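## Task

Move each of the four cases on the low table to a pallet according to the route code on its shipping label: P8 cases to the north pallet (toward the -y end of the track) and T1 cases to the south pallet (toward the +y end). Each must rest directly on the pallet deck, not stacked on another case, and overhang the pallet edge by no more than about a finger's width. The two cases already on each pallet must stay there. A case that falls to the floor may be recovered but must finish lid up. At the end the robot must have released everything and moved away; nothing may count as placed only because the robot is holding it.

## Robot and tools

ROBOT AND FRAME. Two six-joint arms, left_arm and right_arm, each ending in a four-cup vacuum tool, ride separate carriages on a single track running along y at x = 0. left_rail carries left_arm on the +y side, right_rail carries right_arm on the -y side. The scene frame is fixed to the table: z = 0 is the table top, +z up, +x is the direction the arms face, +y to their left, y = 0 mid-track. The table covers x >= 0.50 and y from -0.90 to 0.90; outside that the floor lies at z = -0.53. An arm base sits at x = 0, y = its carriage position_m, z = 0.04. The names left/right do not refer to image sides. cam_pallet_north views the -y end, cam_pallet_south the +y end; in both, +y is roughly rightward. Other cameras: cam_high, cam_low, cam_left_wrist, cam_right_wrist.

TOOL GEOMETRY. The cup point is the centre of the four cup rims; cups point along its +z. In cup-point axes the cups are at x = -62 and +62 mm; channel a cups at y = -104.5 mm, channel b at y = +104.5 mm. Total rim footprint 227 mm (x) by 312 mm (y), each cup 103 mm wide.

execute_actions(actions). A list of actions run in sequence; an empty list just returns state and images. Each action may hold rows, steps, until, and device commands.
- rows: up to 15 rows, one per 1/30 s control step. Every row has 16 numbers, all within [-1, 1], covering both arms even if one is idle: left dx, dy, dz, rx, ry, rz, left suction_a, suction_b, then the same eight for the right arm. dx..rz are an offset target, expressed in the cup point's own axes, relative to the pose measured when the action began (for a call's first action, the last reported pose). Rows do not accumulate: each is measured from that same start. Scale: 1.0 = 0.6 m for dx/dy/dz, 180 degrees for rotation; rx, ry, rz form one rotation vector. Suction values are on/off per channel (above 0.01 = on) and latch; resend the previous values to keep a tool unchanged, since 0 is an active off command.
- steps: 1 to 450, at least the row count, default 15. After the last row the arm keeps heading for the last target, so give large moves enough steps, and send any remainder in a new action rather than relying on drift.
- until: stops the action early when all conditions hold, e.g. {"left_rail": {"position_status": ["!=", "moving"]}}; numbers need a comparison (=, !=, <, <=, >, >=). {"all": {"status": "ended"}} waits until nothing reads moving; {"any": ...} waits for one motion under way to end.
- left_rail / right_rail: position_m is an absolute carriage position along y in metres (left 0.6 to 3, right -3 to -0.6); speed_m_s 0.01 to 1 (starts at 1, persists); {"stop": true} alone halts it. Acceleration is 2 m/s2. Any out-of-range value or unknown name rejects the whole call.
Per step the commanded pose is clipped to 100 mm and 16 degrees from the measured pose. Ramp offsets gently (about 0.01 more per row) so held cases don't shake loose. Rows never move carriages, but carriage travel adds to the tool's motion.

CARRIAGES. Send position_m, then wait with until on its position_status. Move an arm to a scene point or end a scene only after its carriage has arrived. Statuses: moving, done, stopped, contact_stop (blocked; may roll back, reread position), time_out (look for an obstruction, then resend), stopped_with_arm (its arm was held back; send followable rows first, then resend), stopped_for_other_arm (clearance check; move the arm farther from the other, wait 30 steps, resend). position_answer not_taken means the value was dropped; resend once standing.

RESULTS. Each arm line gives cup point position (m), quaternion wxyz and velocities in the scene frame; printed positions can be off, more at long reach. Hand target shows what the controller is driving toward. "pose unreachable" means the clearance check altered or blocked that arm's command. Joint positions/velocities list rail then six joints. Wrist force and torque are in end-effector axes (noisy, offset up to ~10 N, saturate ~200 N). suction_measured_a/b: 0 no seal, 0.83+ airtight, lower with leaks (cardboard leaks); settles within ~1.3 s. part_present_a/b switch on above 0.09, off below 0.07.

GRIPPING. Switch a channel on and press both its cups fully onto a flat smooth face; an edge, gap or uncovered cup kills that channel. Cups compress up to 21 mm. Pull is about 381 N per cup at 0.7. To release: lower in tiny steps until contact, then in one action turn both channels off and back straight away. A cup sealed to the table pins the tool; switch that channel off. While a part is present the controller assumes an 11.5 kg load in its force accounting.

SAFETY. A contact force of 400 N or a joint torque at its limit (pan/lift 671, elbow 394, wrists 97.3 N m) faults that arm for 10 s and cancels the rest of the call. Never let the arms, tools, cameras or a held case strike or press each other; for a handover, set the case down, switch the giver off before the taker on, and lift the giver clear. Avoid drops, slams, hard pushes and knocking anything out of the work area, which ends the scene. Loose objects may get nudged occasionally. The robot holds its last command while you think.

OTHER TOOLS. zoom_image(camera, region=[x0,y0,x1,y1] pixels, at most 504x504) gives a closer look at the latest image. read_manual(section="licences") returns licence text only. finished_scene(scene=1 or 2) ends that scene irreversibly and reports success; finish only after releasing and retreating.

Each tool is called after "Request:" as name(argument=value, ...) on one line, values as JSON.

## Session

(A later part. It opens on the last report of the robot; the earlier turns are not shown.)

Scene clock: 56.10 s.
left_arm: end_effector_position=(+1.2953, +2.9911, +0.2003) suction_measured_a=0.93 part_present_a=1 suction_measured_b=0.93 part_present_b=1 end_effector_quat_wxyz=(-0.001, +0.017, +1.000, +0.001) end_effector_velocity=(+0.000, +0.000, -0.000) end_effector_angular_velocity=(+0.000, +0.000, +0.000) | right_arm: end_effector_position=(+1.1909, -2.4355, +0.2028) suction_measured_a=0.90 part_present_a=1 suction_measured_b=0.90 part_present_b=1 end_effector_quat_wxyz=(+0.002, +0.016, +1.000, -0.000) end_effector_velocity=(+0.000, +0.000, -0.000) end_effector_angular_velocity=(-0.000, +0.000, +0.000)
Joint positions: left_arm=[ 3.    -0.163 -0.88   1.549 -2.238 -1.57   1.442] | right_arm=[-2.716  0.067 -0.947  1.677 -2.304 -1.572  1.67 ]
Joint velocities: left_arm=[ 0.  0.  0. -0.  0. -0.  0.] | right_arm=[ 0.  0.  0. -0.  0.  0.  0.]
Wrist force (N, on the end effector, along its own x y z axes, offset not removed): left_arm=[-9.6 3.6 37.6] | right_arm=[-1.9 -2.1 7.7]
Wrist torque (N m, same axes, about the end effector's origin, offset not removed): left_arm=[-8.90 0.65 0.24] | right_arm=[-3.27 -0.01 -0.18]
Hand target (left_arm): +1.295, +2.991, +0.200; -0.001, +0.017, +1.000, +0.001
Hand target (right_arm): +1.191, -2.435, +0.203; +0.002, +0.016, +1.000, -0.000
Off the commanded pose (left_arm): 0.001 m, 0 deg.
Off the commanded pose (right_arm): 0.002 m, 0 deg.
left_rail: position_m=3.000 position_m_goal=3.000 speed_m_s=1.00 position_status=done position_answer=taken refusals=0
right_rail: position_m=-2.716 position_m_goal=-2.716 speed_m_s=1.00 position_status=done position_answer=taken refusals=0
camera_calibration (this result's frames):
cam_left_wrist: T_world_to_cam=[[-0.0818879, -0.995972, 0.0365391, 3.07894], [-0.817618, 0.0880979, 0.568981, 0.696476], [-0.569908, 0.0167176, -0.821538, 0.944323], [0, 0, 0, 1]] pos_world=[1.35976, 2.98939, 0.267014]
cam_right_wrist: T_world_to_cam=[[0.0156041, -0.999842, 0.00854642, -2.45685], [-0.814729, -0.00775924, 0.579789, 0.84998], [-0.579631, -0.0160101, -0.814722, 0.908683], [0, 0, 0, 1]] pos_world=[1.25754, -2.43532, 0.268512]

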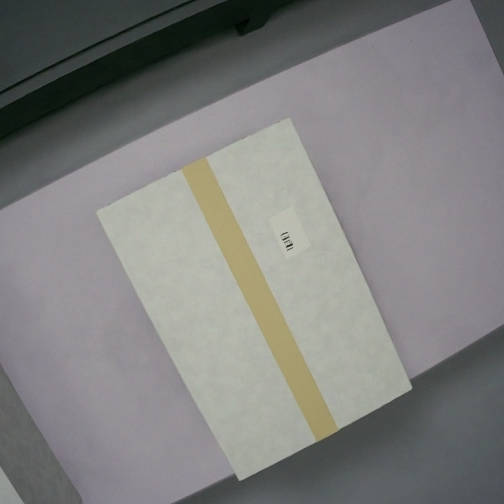

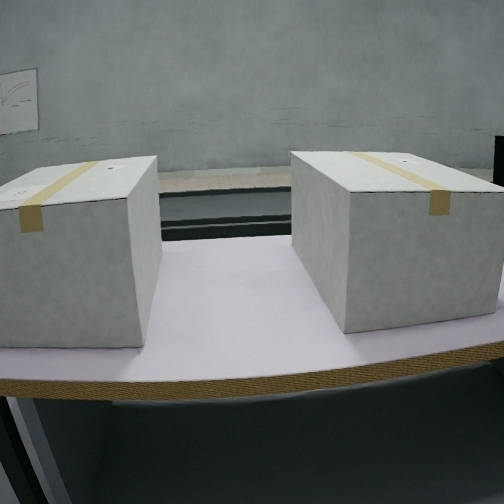

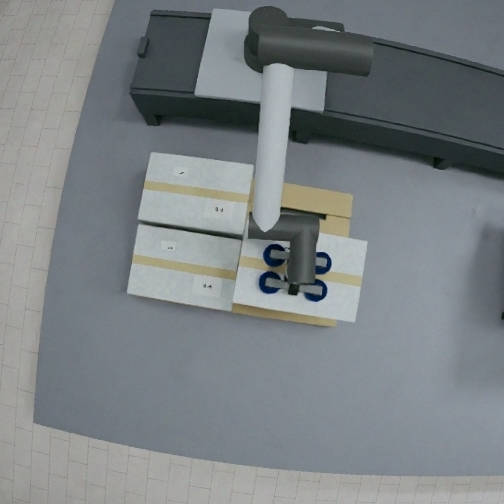

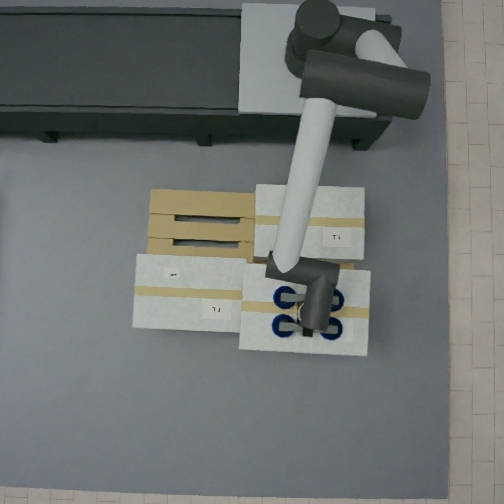

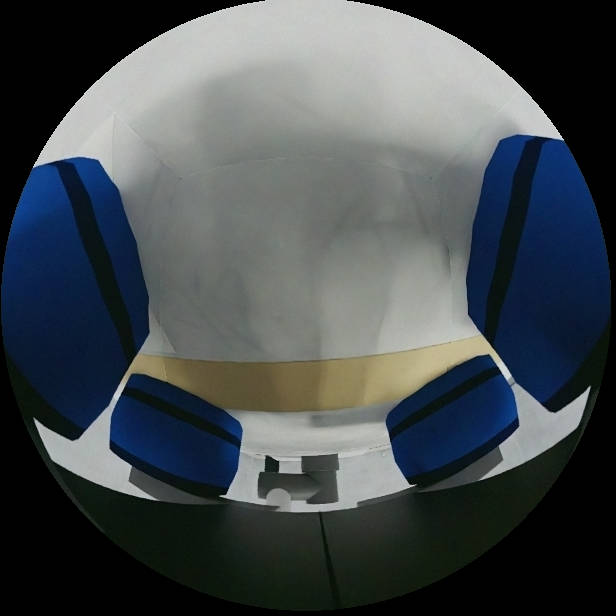

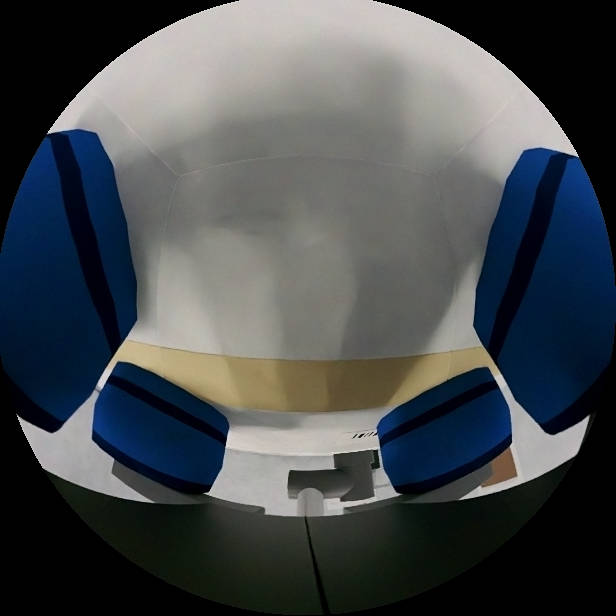

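Request:
execute_actions(actions=[{"rows":[[0.075,0.062,0,0,0,-0.006,1,1,-0.065,0.042,0,0,0,0,1,1]],"steps":25},{"rows":[[0,0,0.2,0,0,0,1,1,0,0,0.2,0,0,0,1,1],[0,0,0.467,0,0,0,1,1,0,0,0.42,0,0,0,1,1]],"steps":55}])

Scene clock: 65.93 s.
left_arm: end_effector_position=(+1.2515, +3.0297, -0.0801) suction_measured_a=0.93 part_present_a=1 suction_measured_b=0.93 part_present_b=1 end_effector_quat_wxyz=(-0.001, +0.008, +1.000, +0.001) end_effector_velocity=(-0.000, +0.000, -0.000) end_effector_angular_velocity=(+0.000, +0.000, +0.000) | right_arm: end_effector_position=(+1.2310, -2.4114, -0.0493) suction_measured_a=0.90 part_present_a=1 suction_measured_b=0.90 part_present_b=1 end_effector_quat_wxyz=(+0.002, +0.016, +1.000, -0.000) end_effector_velocity=(-0.000, +0.000, -0.000) end_effector_angular_velocity=(-0.000, +0.000, +0.000)
Joint positions: left_arm=[ 3.    -0.138 -0.675  1.659 -2.553 -1.57   1.448] | right_arm=[-2.716  0.084 -0.694  1.635 -2.516 -1.572  1.687]
Joint velocities: left_arm=[ 0.  0.  0. -0.  0.  0.  0.] | right_arm=[ 0.  0.  0. -0. -0. -0.  0.]
Wrist force (N, on the end effector, along its own x y z axes, offset not removed): left_arm=[-7.6 2.8 37.1] | right_arm=[-2.2 -1.8 11.7]
Wrist torque (N m, same axes, about the end effector's origin, offset not removed): left_arm=[-8.95 0.43 0.35] | right_arm=[-3.10 -0.13 -0.07]
Hand target (left_arm): +1.252, +3.030, -0.080; -0.001, +0.008, +1.000, +0.001
Hand target (right_arm): +1.231, -2.411, -0.049; +0.002, +0.016, +1.000, -0.000
Off the commanded pose (left_arm): 0.000 m, 0 deg.
Off the commanded pose (right_arm): 0.001 m, 0 deg.
left_rail: position_m=3.000 position_m_goal=3.000 speed_m_s=1.00 position_status=done position_answer=taken refusals=0
right_rail: position_m=-2.716 position_m_goal=-2.716 speed_m_s=1.00 position_status=done position_answer=taken refusals=0
camera_calibration (this result's frames):
cam_left_wrist: T_world_to_cam=[[-0.0631378, -0.997335, 0.0365618, 3.10468], [-0.819134, 0.0727149, 0.568975, 0.865329], [-0.570117, 0.00597474, -0.821542, 0.721144], [0, 0, 0, 1]] pos_world=[1.31598, 3.02918, -0.0134124]
cam_right_wrist: T_world_to_cam=[[0.0155968, -0.999842, 0.00848518, -2.43124], [-0.814739, -0.00778907, 0.579776, 1.02897], [-0.579619, -0.0159559, -0.814732, 0.727048], [0, 0, 0, 1]] pos_world=[1.29767, -2.41124, 0.0164094]

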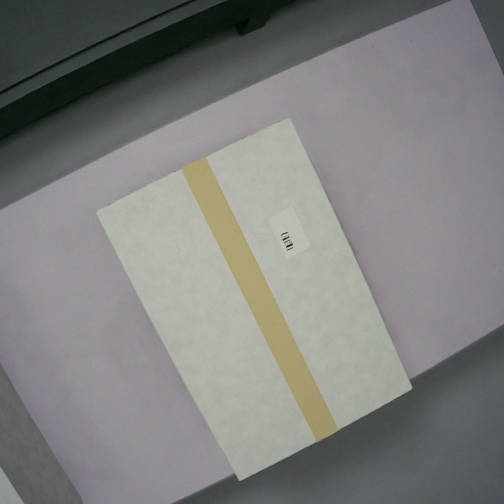

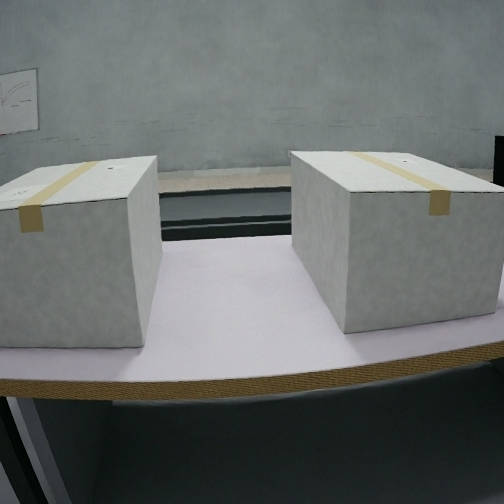

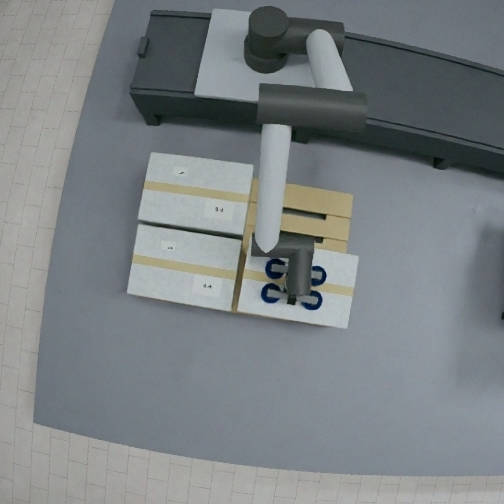

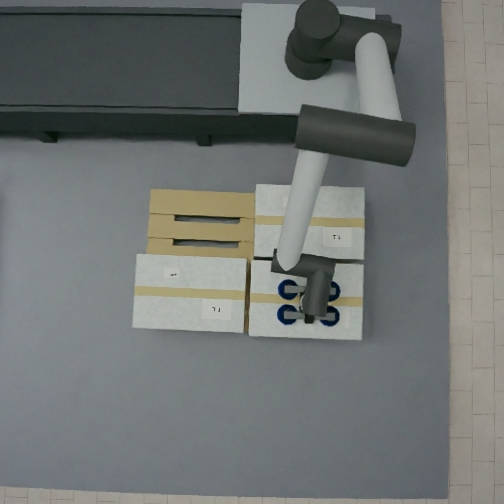

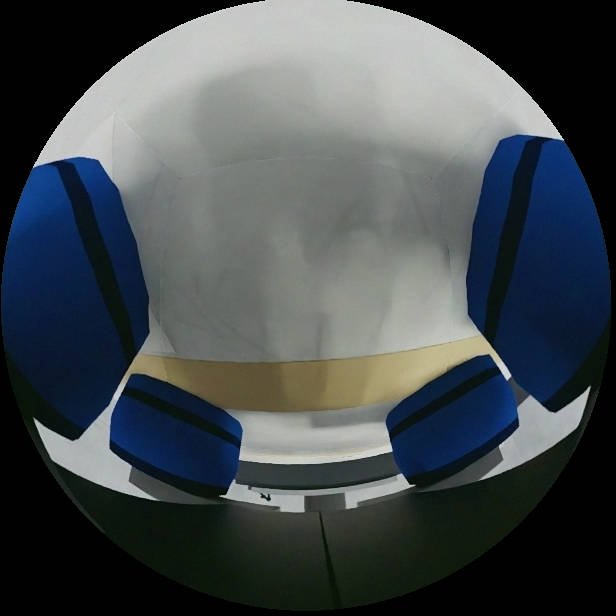

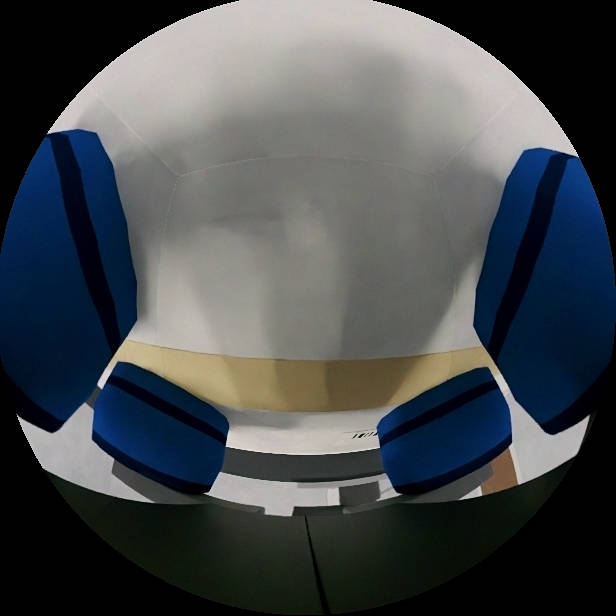

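Request:
execute_actions(actions=[{"rows":[[0,-0.013,0,0,0,0,1,1,0,-0.033,0,0,0,0,1,1]],"steps":20},{"rows":[[0,0,0.077,0,0,0,1,1,0,0,0.08,0,0,0,1,1]],"steps":30},{"rows":[[0,0,-0.95,0,0,0,0,0,0,0,-0.9,0,0,0,0,0]],"steps":55},{"rows":[[0.65,0,0,0,0,0.495,0,0,0.6,0,0,0,0,0.489,0,0]],"steps":55},{"right_rail":{"position_m":-0.6},"left_rail":{"position_m":1.9},"steps":150,"until":{"all":{"status":"ended"}}},{"steps":10},{"rows":[[0,0,0,0,0,0,0,0,0.65,0,0.2,0,0,0,0,0]],"steps":50}])

Scene clock: 85.70 s.
left_arm: end_effector_position=(+0.8618, +1.9275, +0.4445) suction_measured_a=0.00 part_present_a=0 suction_measured_b=0.00 part_present_b=0 end_effector_quat_wxyz=(-0.001, +0.707, +0.707, +0.000) end_effector_velocity=(+0.000, -0.000, -0.000) end_effector_angular_velocity=(+0.000, +0.000, -0.000) | right_arm: end_effector_position=(+0.8693, +0.0872, +0.3228) suction_measured_a=0.00 part_present_a=0 suction_measured_b=0.00 part_present_b=0 end_effector_quat_wxyz=(+0.001, +0.706, +0.708, +0.002) end_effector_velocity=(+0.000, +0.000, -0.000) end_effector_angular_velocity=(-0.000, +0.000, +0.000)
Joint positions: left_arm=[ 1.9   -0.204 -1.487  2.072 -2.154 -1.57   2.937] | right_arm=[-0.6    0.487 -1.144  1.811 -2.241 -1.572  3.626]
Joint velocities: left_arm=[ 0. -0.  0. -0.  0.  0.  0.] | right_arm=[ 0.  0.  0. -0.  0. -0.  0.]
Wrist force (N, on the end effector, along its own x y z axes, offset not removed): left_arm=[-8.2 1.3 0.6] | right_arm=[-5.4 -3.6 3.2]
Wrist torque (N m, same axes, about the end effector's origin, offset not removed): left_arm=[0.21 1.24 0.28] | right_arm=[0.02 1.54 -0.01]
Hand target (left_arm): +0.862, +1.928, +0.444; -0.001, +0.707, +0.707, +0.000
Hand target (right_arm): +0.869, +0.087, +0.323; +0.001, +0.706, +0.708, +0.002
Off the commanded pose (left_arm): 0.000 m, 0 deg.
Off the commanded pose (right_arm): 0.001 m, 0 deg.
left_rail: position_m=1.900 position_m_goal=1.900 speed_m_s=1.00 position_status=done position_answer=taken refusals=0
right_rail: position_m=-0.600 position_m_goal=-0.600 speed_m_s=1.00 position_status=done position_answer=taken refusals=0
camera_calibration (this result's frames):
cam_left_wrist: T_world_to_cam=[[-0.998116, 0.0474552, 0.0388866, 0.752564], [0.0611569, 0.820171, 0.56884, -1.87154], [-0.00489931, 0.570146, -0.821529, -0.638008], [0, 0, 0, 1]] pos_world=[0.862479, 1.86303, 0.511201]
cam_right_wrist: T_world_to_cam=[[-0.998731, -0.0502453, 0.00342153, 0.870035], [-0.038823, 0.811403, 0.583196, -0.209087], [-0.0320791, 0.582323, -0.812324, 0.331475], [0, 0, 0, 1]] pos_world=[0.871447, 0.0203434, 0.388227]

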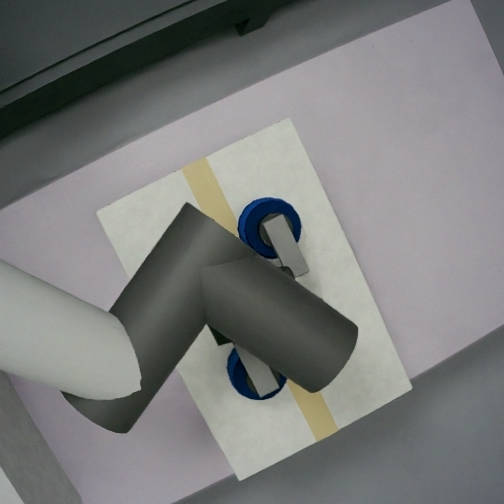

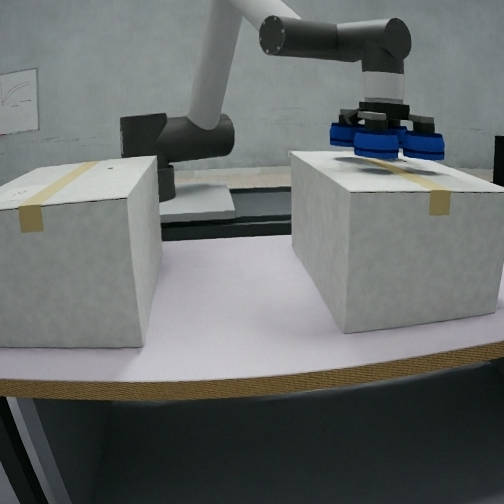

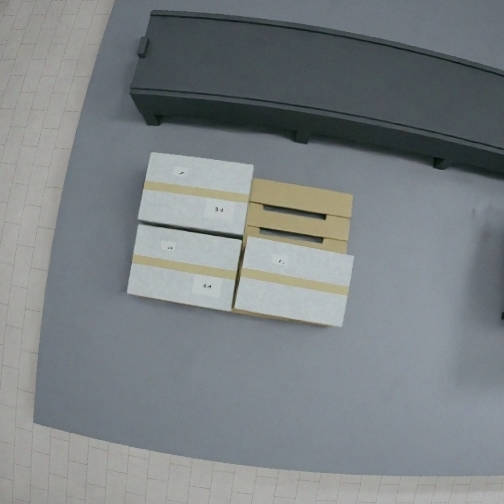

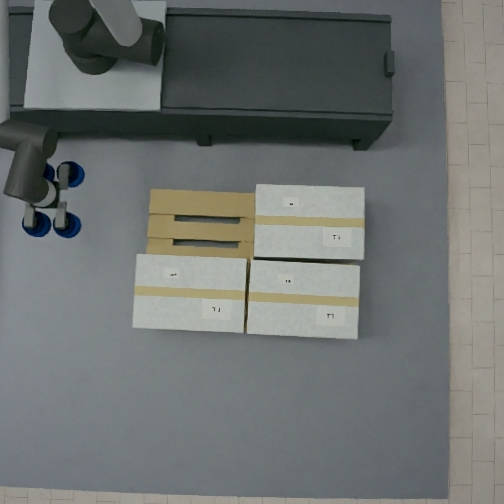

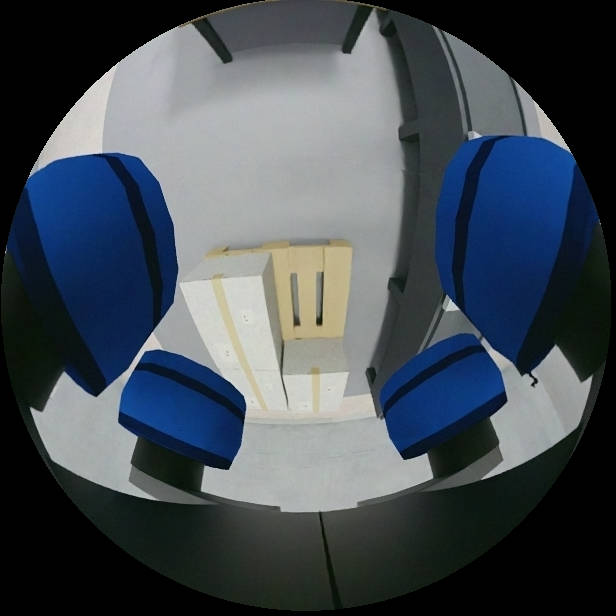

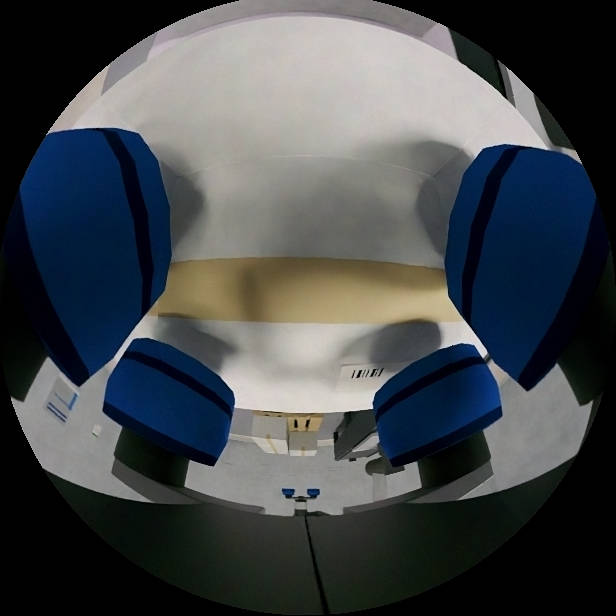

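Request:
execute_actions(actions=[{"rows":[[0,0,0,0,0,0,0,0,-0.02,0,0,0,0,0,0,0]],"steps":15},{"rows":[[0,0,0,0,0,0,0,0,0,0,0.065,0,0,0,1,1]],"steps":50}])

Scene clock: 90.77 s.
left_arm: end_effector_position=(+0.8618, +1.9275, +0.4445) suction_measured_a=0.00 part_present_a=0 suction_measured_b=0.00 part_present_b=0 end_effector_quat_wxyz=(-0.001, +0.707, +0.707, +0.000) end_effector_velocity=(+0.000, -0.000, -0.000) end_effector_angular_velocity=(+0.000, +0.000, -0.000) | right_arm: end_effector_position=(+0.8694, +0.0756, +0.2837) suction_measured_a=0.90 part_present_a=1 suction_measured_b=0.90 part_present_b=1 end_effector_quat_wxyz=(+0.001, +0.706, +0.708, +0.002) end_effector_velocity=(-0.000, -0.000, -0.000) end_effector_angular_velocity=(-0.000, +0.000, -0.000)
Joint positions: left_arm=[ 1.9   -0.204 -1.487  2.072 -2.154 -1.57   2.937] | right_arm=[-0.6    0.477 -1.121  1.842 -2.296 -1.572  3.617]
Joint velocities: left_arm=[ 0. -0.  0. -0.  0.  0. -0.] | right_arm=[ 0. -0. -0.  0. -0. -0.  0.]
Wrist force (N, on the end effector, along its own x y z axes, offset not removed): left_arm=[-10.6 2.1 -3.2] | right_arm=[-6.8 -0.2 25.5]
Wrist torque (N m, same axes, about the end effector's origin, offset not removed): left_arm=[0.39 1.54 0.37] | right_arm=[-4.08 -0.63 -0.19]
Hand target (left_arm): +0.862, +1.928, +0.444; -0.001, +0.707, +0.707, +0.000
Hand target (right_arm): +0.869, +0.076, +0.284; +0.001, +0.706, +0.708, +0.002
Off the commanded pose (left_arm): 0.000 m, 0 deg.
Off the commanded pose (right_arm): 0.000 m, 0 deg.
left_rail: position_m=1.900 position_m_goal=1.900 speed_m_s=1.00 position_status=done position_answer=taken refusals=0
right_rail: position_m=-0.600 position_m_goal=-0.600 speed_m_s=1.00 position_status=done position_answer=taken refusals=0
camera_calibration (this result's frames):
cam_left_wrist: T_world_to_cam=[[-0.998116, 0.0474552, 0.0388866, 0.752564], [0.0611568, 0.820171, 0.56884, -1.87154], [-0.00489928, 0.570147, -0.821528, -0.638008], [0, 0, 0, 1]] pos_world=[0.862478, 1.86303, 0.511201]
cam_right_wrist: T_world_to_cam=[[-0.998732, -0.0502339, 0.00340444, 0.869712], [-0.0388262, 0.811448, 0.583133, -0.176885], [-0.0320556, 0.582262, -0.812369, 0.306494], [0, 0, 0, 1]] pos_world=[0.871566, 0.00876201, 0.349173]

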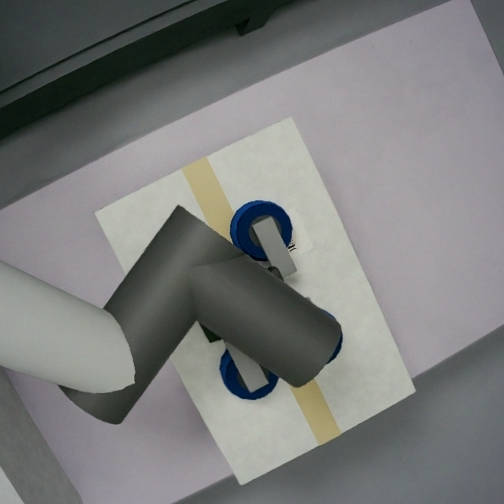

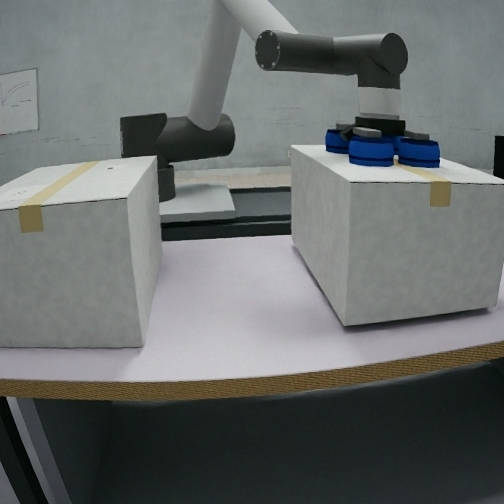

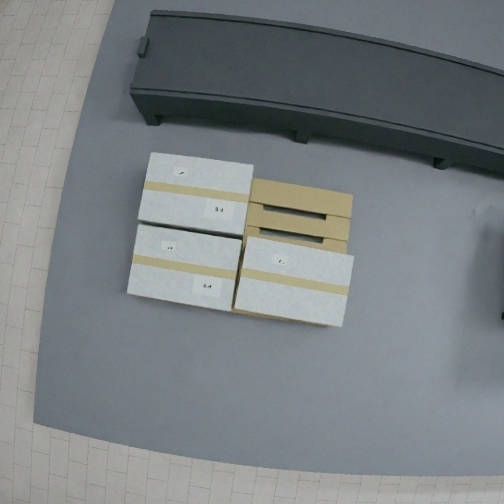

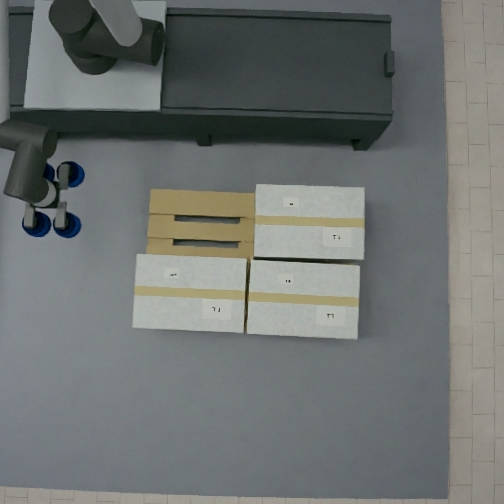

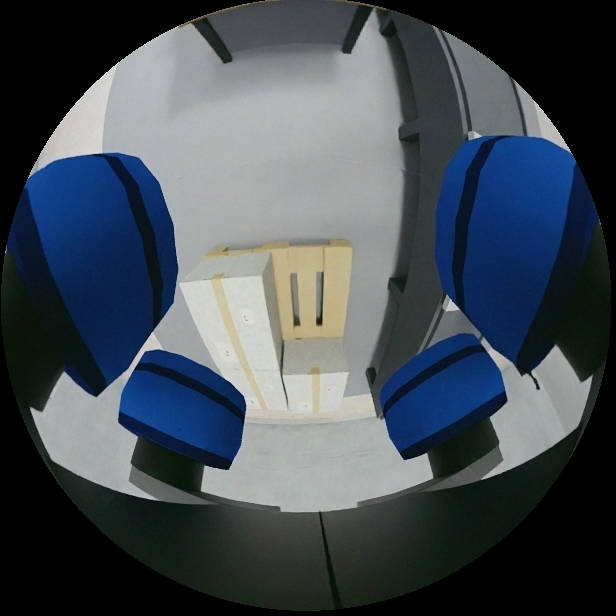

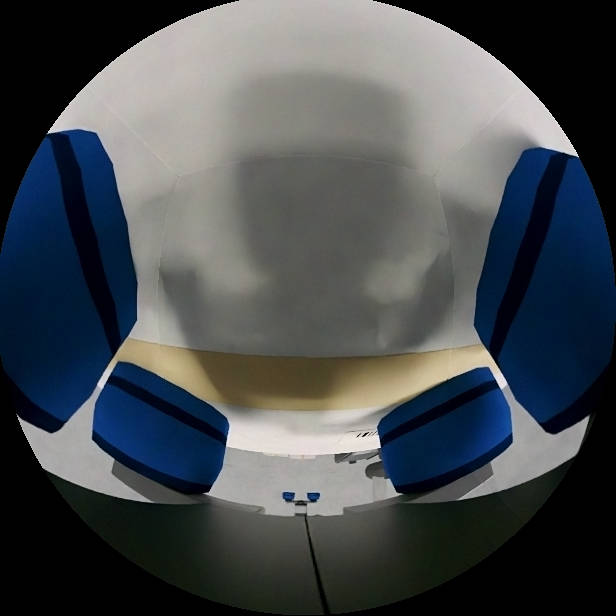

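Request:
execute_actions(actions=[{"rows":[[0,0,0,0,0,0,0,0,0,0,-0.05,0,0,0,1,1],[0,0,0,0,0,0,0,0,0,0,-0.15,0,0,0,1,1],[0,0,0,0,0,0,0,0,0,0,-0.6,0,0,0,1,1]],"steps":50},{"right_rail":{"position_m":-3.0},"left_rail":{"position_m":0.6},"steps":150,"until":{"all":{"status":"ended"}}},{"steps":10},{"rows":[[-0.73,0,0,0,0,0,0,0,0,0,0,0,0,-0.489,1,1]],"steps":50},{"rows":[[-0.73,0,0,0,0,0,0,0,0.057,-0.16,0.35,0,0,0,1,1],[-0.73,0,0,0,0,0,0,0,0.057,-0.16,0.72,0,0,0,1,1]],"steps":55},{"rows":[[-0.73,0,0.18,0,0,0,0,0,0,0,0,0,0,0,1,1]],"steps":60}])

Scene clock: 107.20 s.
left_arm: end_effector_position=(+0.8628, -0.6865, +0.3356) suction_measured_a=0.00 part_present_a=0 suction_measured_b=0.00 part_present_b=0 end_effector_quat_wxyz=(-0.001, +0.707, +0.707, +0.001) end_effector_velocity=(-0.000, -0.000, -0.000) end_effector_angular_velocity=(+0.000, +0.000, -0.000) | right_arm: end_effector_position=(+0.8321, -2.4190, +0.2115) suction_measured_a=0.90 part_present_a=1 suction_measured_b=0.90 part_present_b=1 end_effector_quat_wxyz=(+0.002, +0.017, +1.000, +0.000) end_effector_velocity=(-0.000, +0.000, +0.000) end_effector_angular_velocity=(+0.000, +0.000, +0.000)
Joint positions: left_arm=[ 0.6   -1.11  -0.674  0.938 -1.833 -1.57   2.03 ] | right_arm=[-3.     0.41  -1.133  2.005 -2.446 -1.572  2.015]
Joint velocities: left_arm=[ 0. -0.  0. -0.  0. -0. -0.] | right_arm=[ 0.  0. -0.  0. -0.  0. -0.]
Wrist force (N, on the end effector, along its own x y z axes, offset not removed): left_arm=[-12.0 0.9 -0.1] | right_arm=[-3.5 2.2 30.3]
Wrist torque (N m, same axes, about the end effector's origin, offset not removed): left_arm=[0.25 1.76 0.35] | right_arm=[-3.97 -1.00 -0.42]
Hand target (left_arm): +0.863, -0.687, +0.336; -0.001, +0.707, +0.707, +0.001
Hand target (right_arm): +0.832, -2.419, +0.212; +0.002, +0.017, +1.000, +0.000
Off the commanded pose (left_arm): 0.000 m, 0 deg.
Off the commanded pose (right_arm): 0.000 m, 0 deg.
left_rail: position_m=0.600 position_m_goal=0.600 speed_m_s=1.00 position_status=done position_answer=taken refusals=0
right_rail: position_m=-3.000 position_m_goal=-3.000 speed_m_s=1.00 position_status=done position_answer=taken refusals=0
camera_calibration (this result's frames):
cam_left_wrist: T_world_to_cam=[[-0.998178, 0.0474117, 0.0373189, 0.882337], [0.0602295, 0.819879, 0.56936, 0.334633], [-0.00360259, 0.570571, -0.821241, 0.762008], [0, 0, 0, 1]] pos_world=[0.86332, -0.750971, 0.402337]
cam_right_wrist: T_world_to_cam=[[0.0144138, -0.99987, 0.00723172, -2.43372], [-0.814922, -0.00755619, 0.579522, 0.553428], [-0.579392, -0.0142464, -0.814925, 0.712191], [0, 0, 0, 1]] pos_world=[0.898718, -2.41908, 0.277258]

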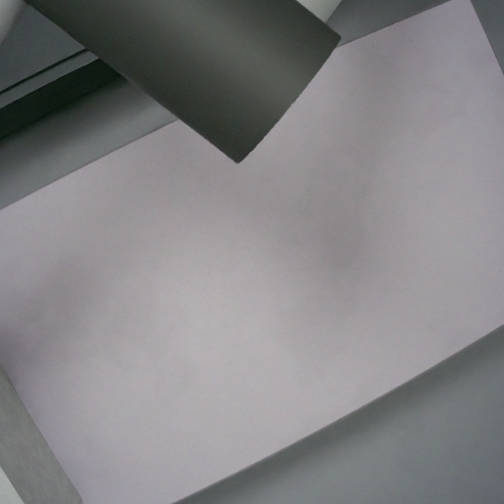

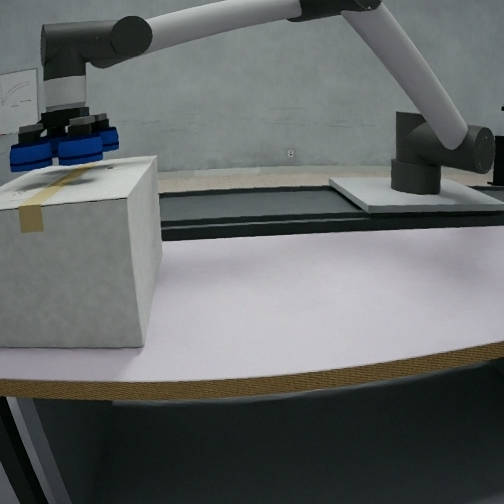

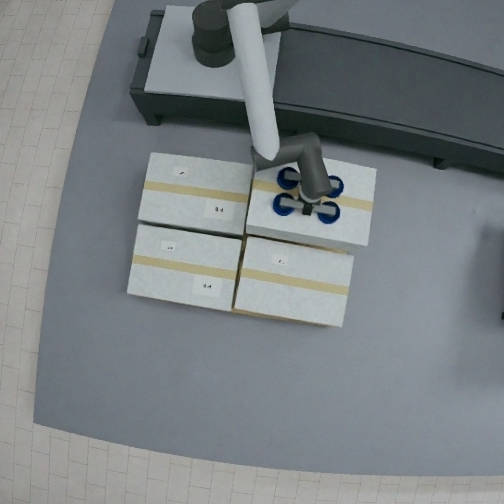

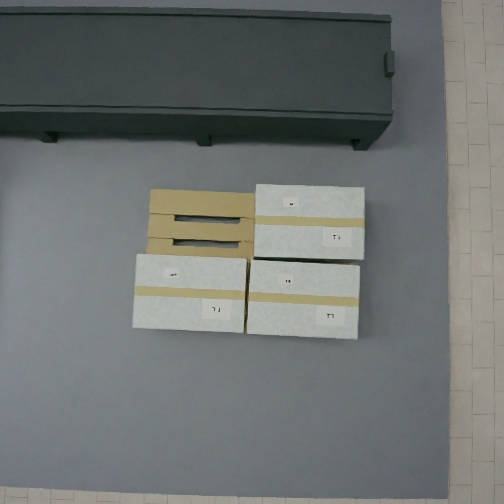

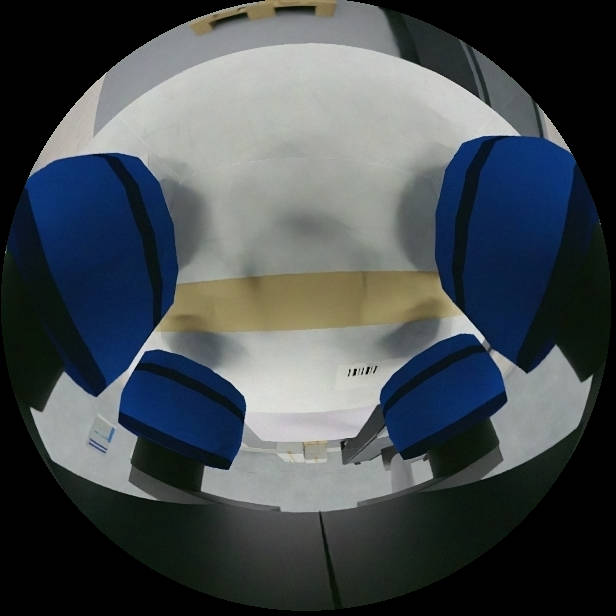

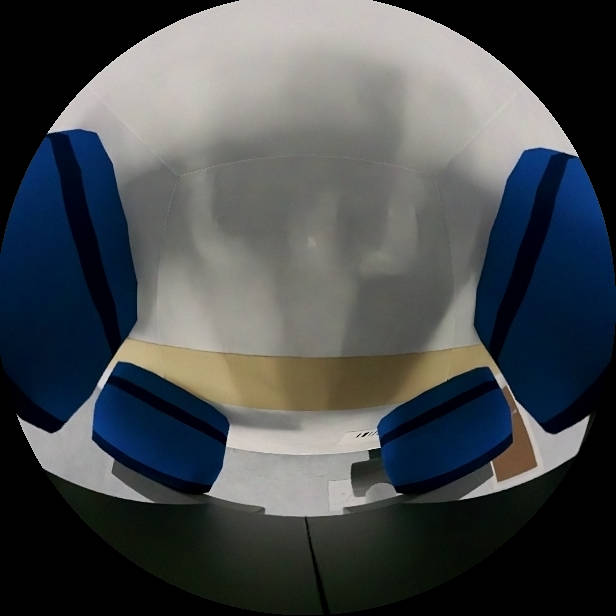

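Request:
execute_actions(actions=[{"rows":[[0,0,0,0,0,0,0,0,0.025,0.017,0,0,0,0,1,1]],"steps":15},{"rows":[[0,0,0.068,0,0,0,1,1,0,0,0.2,0,0,0,1,1],[0,0,0.068,0,0,0,1,1,0,0,0.435,0,0,0,1,1]],"steps":55}])

Scene clock: 115.80 s.
left_arm: end_effector_position=(+0.8628, -0.6865, +0.2948) suction_measured_a=0.00 part_present_a=0 suction_measured_b=0.00 part_present_b=0 end_effector_quat_wxyz=(-0.001, +0.707, +0.707, +0.001) end_effector_velocity=(+0.000, -0.000, -0.000) end_effector_angular_velocity=(-0.000, -0.000, -0.000) | right_arm: end_effector_position=(+0.8182, -2.4083, -0.0498) suction_measured_a=0.90 part_present_a=1 suction_measured_b=0.90 part_present_b=1 end_effector_quat_wxyz=(+0.002, +0.017, +1.000, +0.000) end_effector_velocity=(-0.000, -0.000, -0.000) end_effector_angular_velocity=(-0.000, +0.000, +0.000)
Joint positions: left_arm=[ 0.6   -1.11  -0.657  0.964 -1.876 -1.57   2.03 ] | right_arm=[-3.     0.426 -0.843  2.055 -2.786 -1.572  2.03 ]
Joint velocities: left_arm=[ 0. -0.  0.  0. -0.  0. -0.] | right_arm=[ 0.  0.  0. -0. -0. -0.  0.]
Wrist force (N, on the end effector, along its own x y z axes, offset not removed): left_arm=[-10.2 3.9 0.9] | right_arm=[-5.5 -3.1 33.1]
Wrist torque (N m, same axes, about the end effector's origin, offset not removed): left_arm=[0.58 1.56 0.27] | right_arm=[-4.47 -0.87 -0.24]
Hand target (left_arm): +0.863, -0.687, +0.295; -0.001, +0.707, +0.707, +0.001
Hand target (right_arm): +0.818, -2.408, -0.050; +0.002, +0.017, +1.000, +0.000
Off the commanded pose (left_arm): 0.000 m, 0 deg.
Off the commanded pose (right_arm): 0.001 m, 0 deg.
left_rail: position_m=0.600 position_m_goal=0.600 speed_m_s=1.00 position_status=done position_answer=taken refusals=0
right_rail: position_m=-3.000 position_m_goal=-3.000 speed_m_s=1.00 position_status=done position_answer=taken refusals=0
camera_calibration (this result's frames):
cam_left_wrist: T_world_to_cam=[[-0.998177, 0.0474224, 0.037343, 0.883832], [0.060252, 0.81988, 0.569356, 0.357871], [-0.00361658, 0.570568, -0.821243, 0.728498], [0, 0, 0, 1]] pos_world=[0.863293, -0.750983, 0.361513]
cam_right_wrist: T_world_to_cam=[[0.0144007, -0.999871, 0.00716066, -2.42092], [-0.814913, -0.00758644, 0.579534, 0.693526], [-0.579405, -0.014181, -0.814917, 0.491503], [0, 0, 0, 1]] pos_world=[0.884806, -2.40838, 0.0159474]

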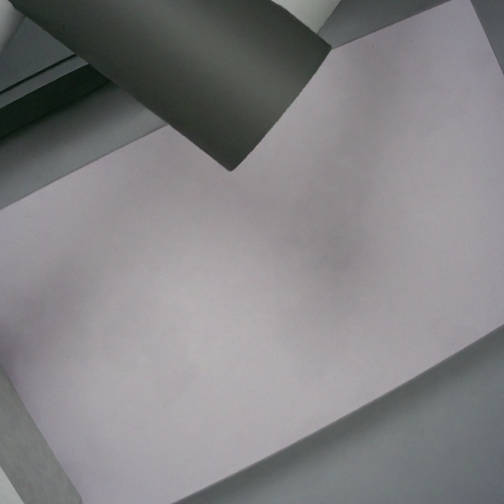

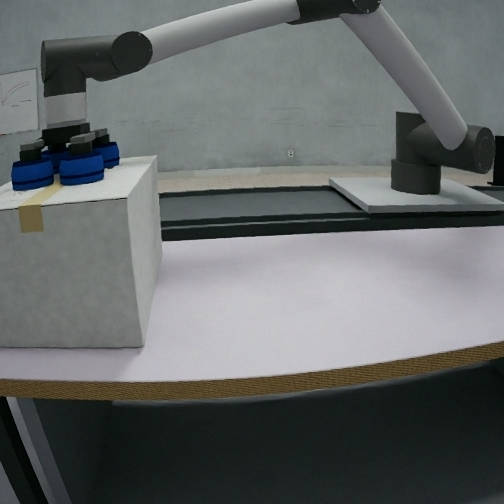

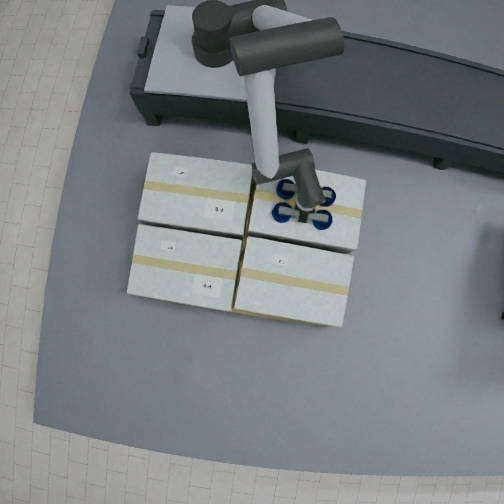

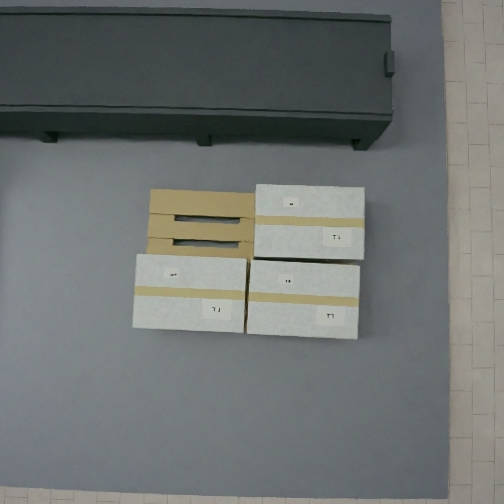

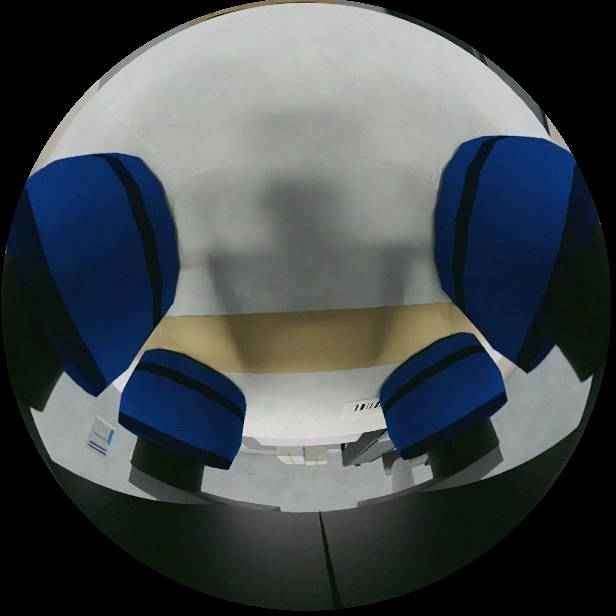

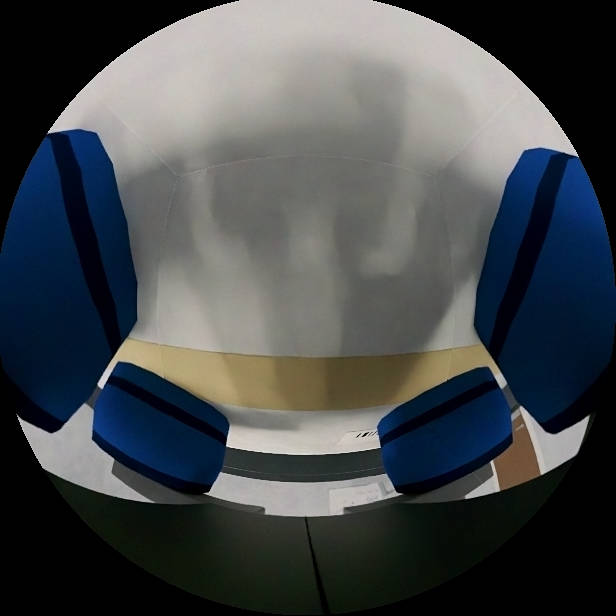

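Request:
execute_actions(actions=[{"rows":[[0,0,0.022,0,0,0,1,1,0,-0.017,0,0,0,0,1,1]],"steps":15},{"rows":[[0,0,0,0,0,0,1,1,0,0,0.09,0,0,0,1,1]],"steps":30},{"rows":[[0,0,0,0,0,0,1,1,0,0,-0.8,0,0,0,0,0]],"steps":45}])

Scene clock: 123.50 s.
left_arm: end_effector_position=(+0.8629, -0.6864, +0.2818) suction_measured_a=0.93 part_present_a=1 suction_measured_b=0.93 part_present_b=1 end_effector_quat_wxyz=(-0.001, +0.707, +0.707, +0.001) end_effector_velocity=(+0.000, +0.000, +0.000) end_effector_angular_velocity=(-0.000, -0.000, -0.000) | right_arm: end_effector_position=(+0.8171, -2.4187, +0.3763) suction_measured_a=0.00 part_present_a=0 suction_measured_b=0.00 part_present_b=0 end_effector_quat_wxyz=(+0.002, +0.017, +1.000, +0.000) end_effector_velocity=(+0.000, -0.000, +0.002) end_effector_angular_velocity=(-0.000, +0.000, -0.000)
Joint positions: left_arm=[ 0.6   -1.11  -0.652  0.971 -1.889 -1.57   2.03 ] | right_arm=[-3.     0.417 -1.287  1.935 -2.223 -1.572  2.021]
Joint velocities: left_arm=[ 0. -0. -0.  0. -0.  0.  0.] | right_arm=[ 0.    -0.    -0.002 -0.002  0.004 -0.    -0.   ]
Wrist force (N, on the end effector, along its own x y z axes, offset not removed): left_arm=[-9.5 3.3 9.6] | right_arm=[-0.3 2.5 1.5]
Wrist torque (N m, same axes, about the end effector's origin, offset not removed): left_arm=[-1.90 0.03 0.29] | right_arm=[0.69 0.88 -0.23]
Hand target (left_arm): +0.863, -0.687, +0.282; -0.001, +0.707, +0.707, +0.001
Hand target (right_arm): +0.817, -2.419, +0.377; +0.002, +0.017, +1.000, +0.000
Off the commanded pose (left_arm): 0.000 m, 0 deg.
Off the commanded pose (right_arm): 0.001 m, 0 deg.
left_rail: position_m=0.600 position_m_goal=0.600 speed_m_s=1.00 position_status=done position_answer=taken refusals=0
right_rail: position_m=-3.000 position_m_goal=-3.000 speed_m_s=1.00 position_status=done position_answer=taken refusals=0
camera_calibration (this result's frames):
cam_left_wrist: T_world_to_cam=[[-0.998182, 0.0474214, 0.0372135, 0.884465], [0.0601776, 0.819835, 0.569429, 0.365262], [-0.00350574, 0.570633, -0.821197, 0.717735], [0, 0, 0, 1]] pos_world=[0.863392, -0.750961, 0.348497]
cam_right_wrist: T_world_to_cam=[[0.0144258, -0.99987, 0.00721738, -2.43435], [-0.814908, -0.0075739, 0.579541, 0.445658], [-0.579411, -0.0142418, -0.814911, 0.837821], [0, 0, 0, 1]] pos_world=[0.883731, -2.41872, 0.442041]

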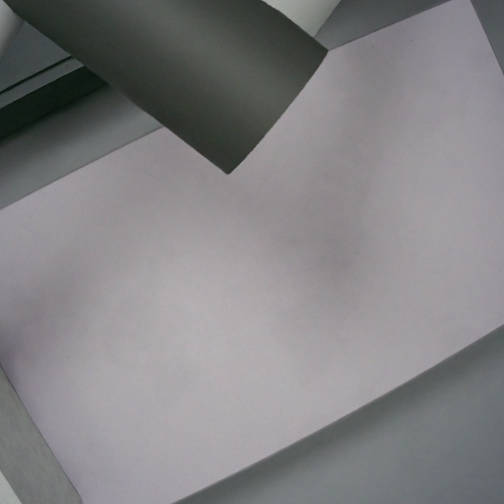

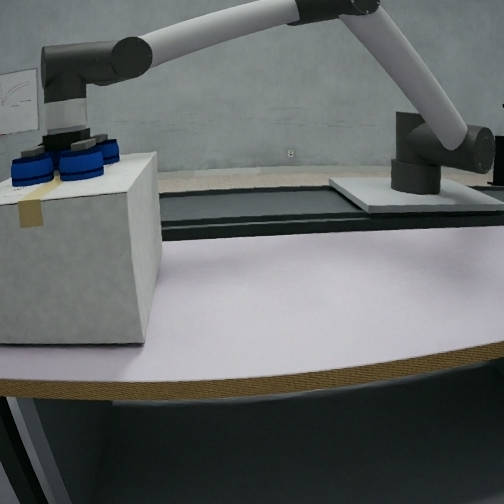

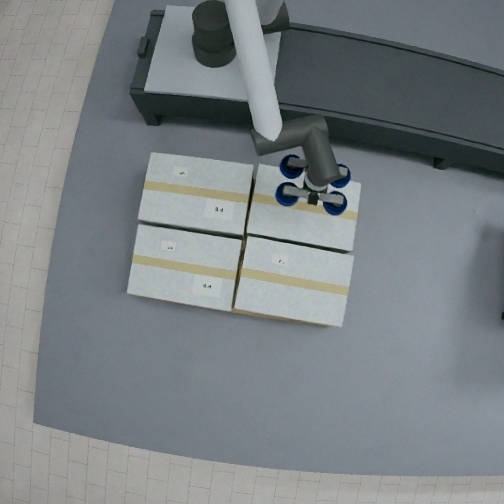

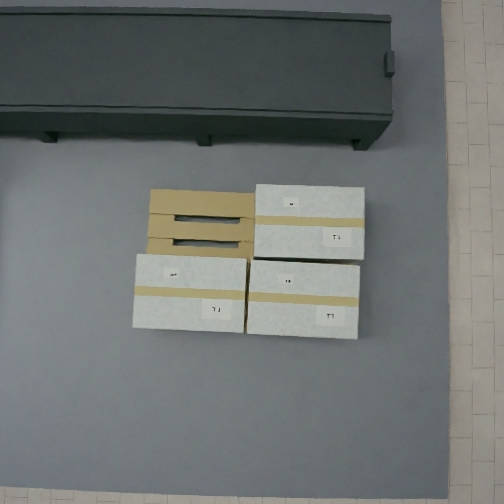

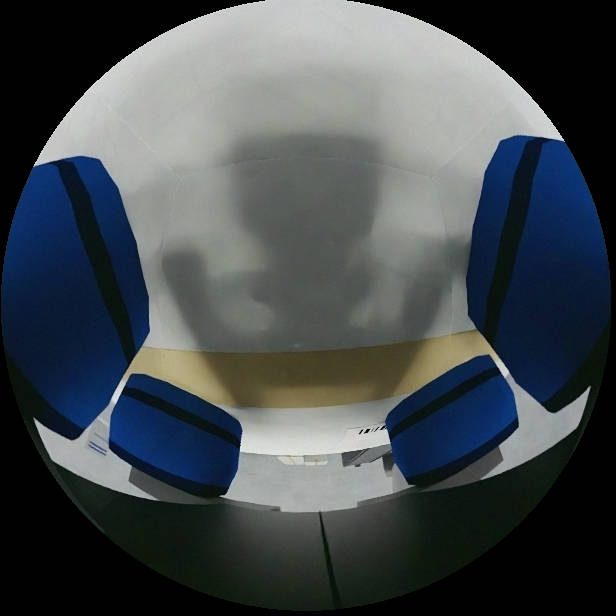

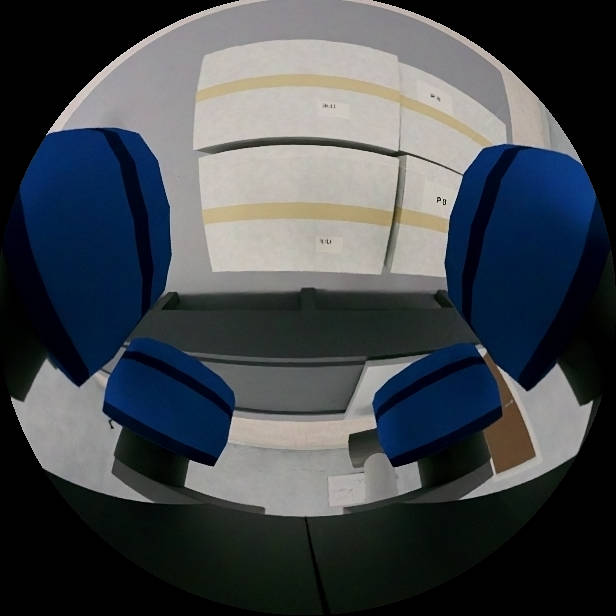

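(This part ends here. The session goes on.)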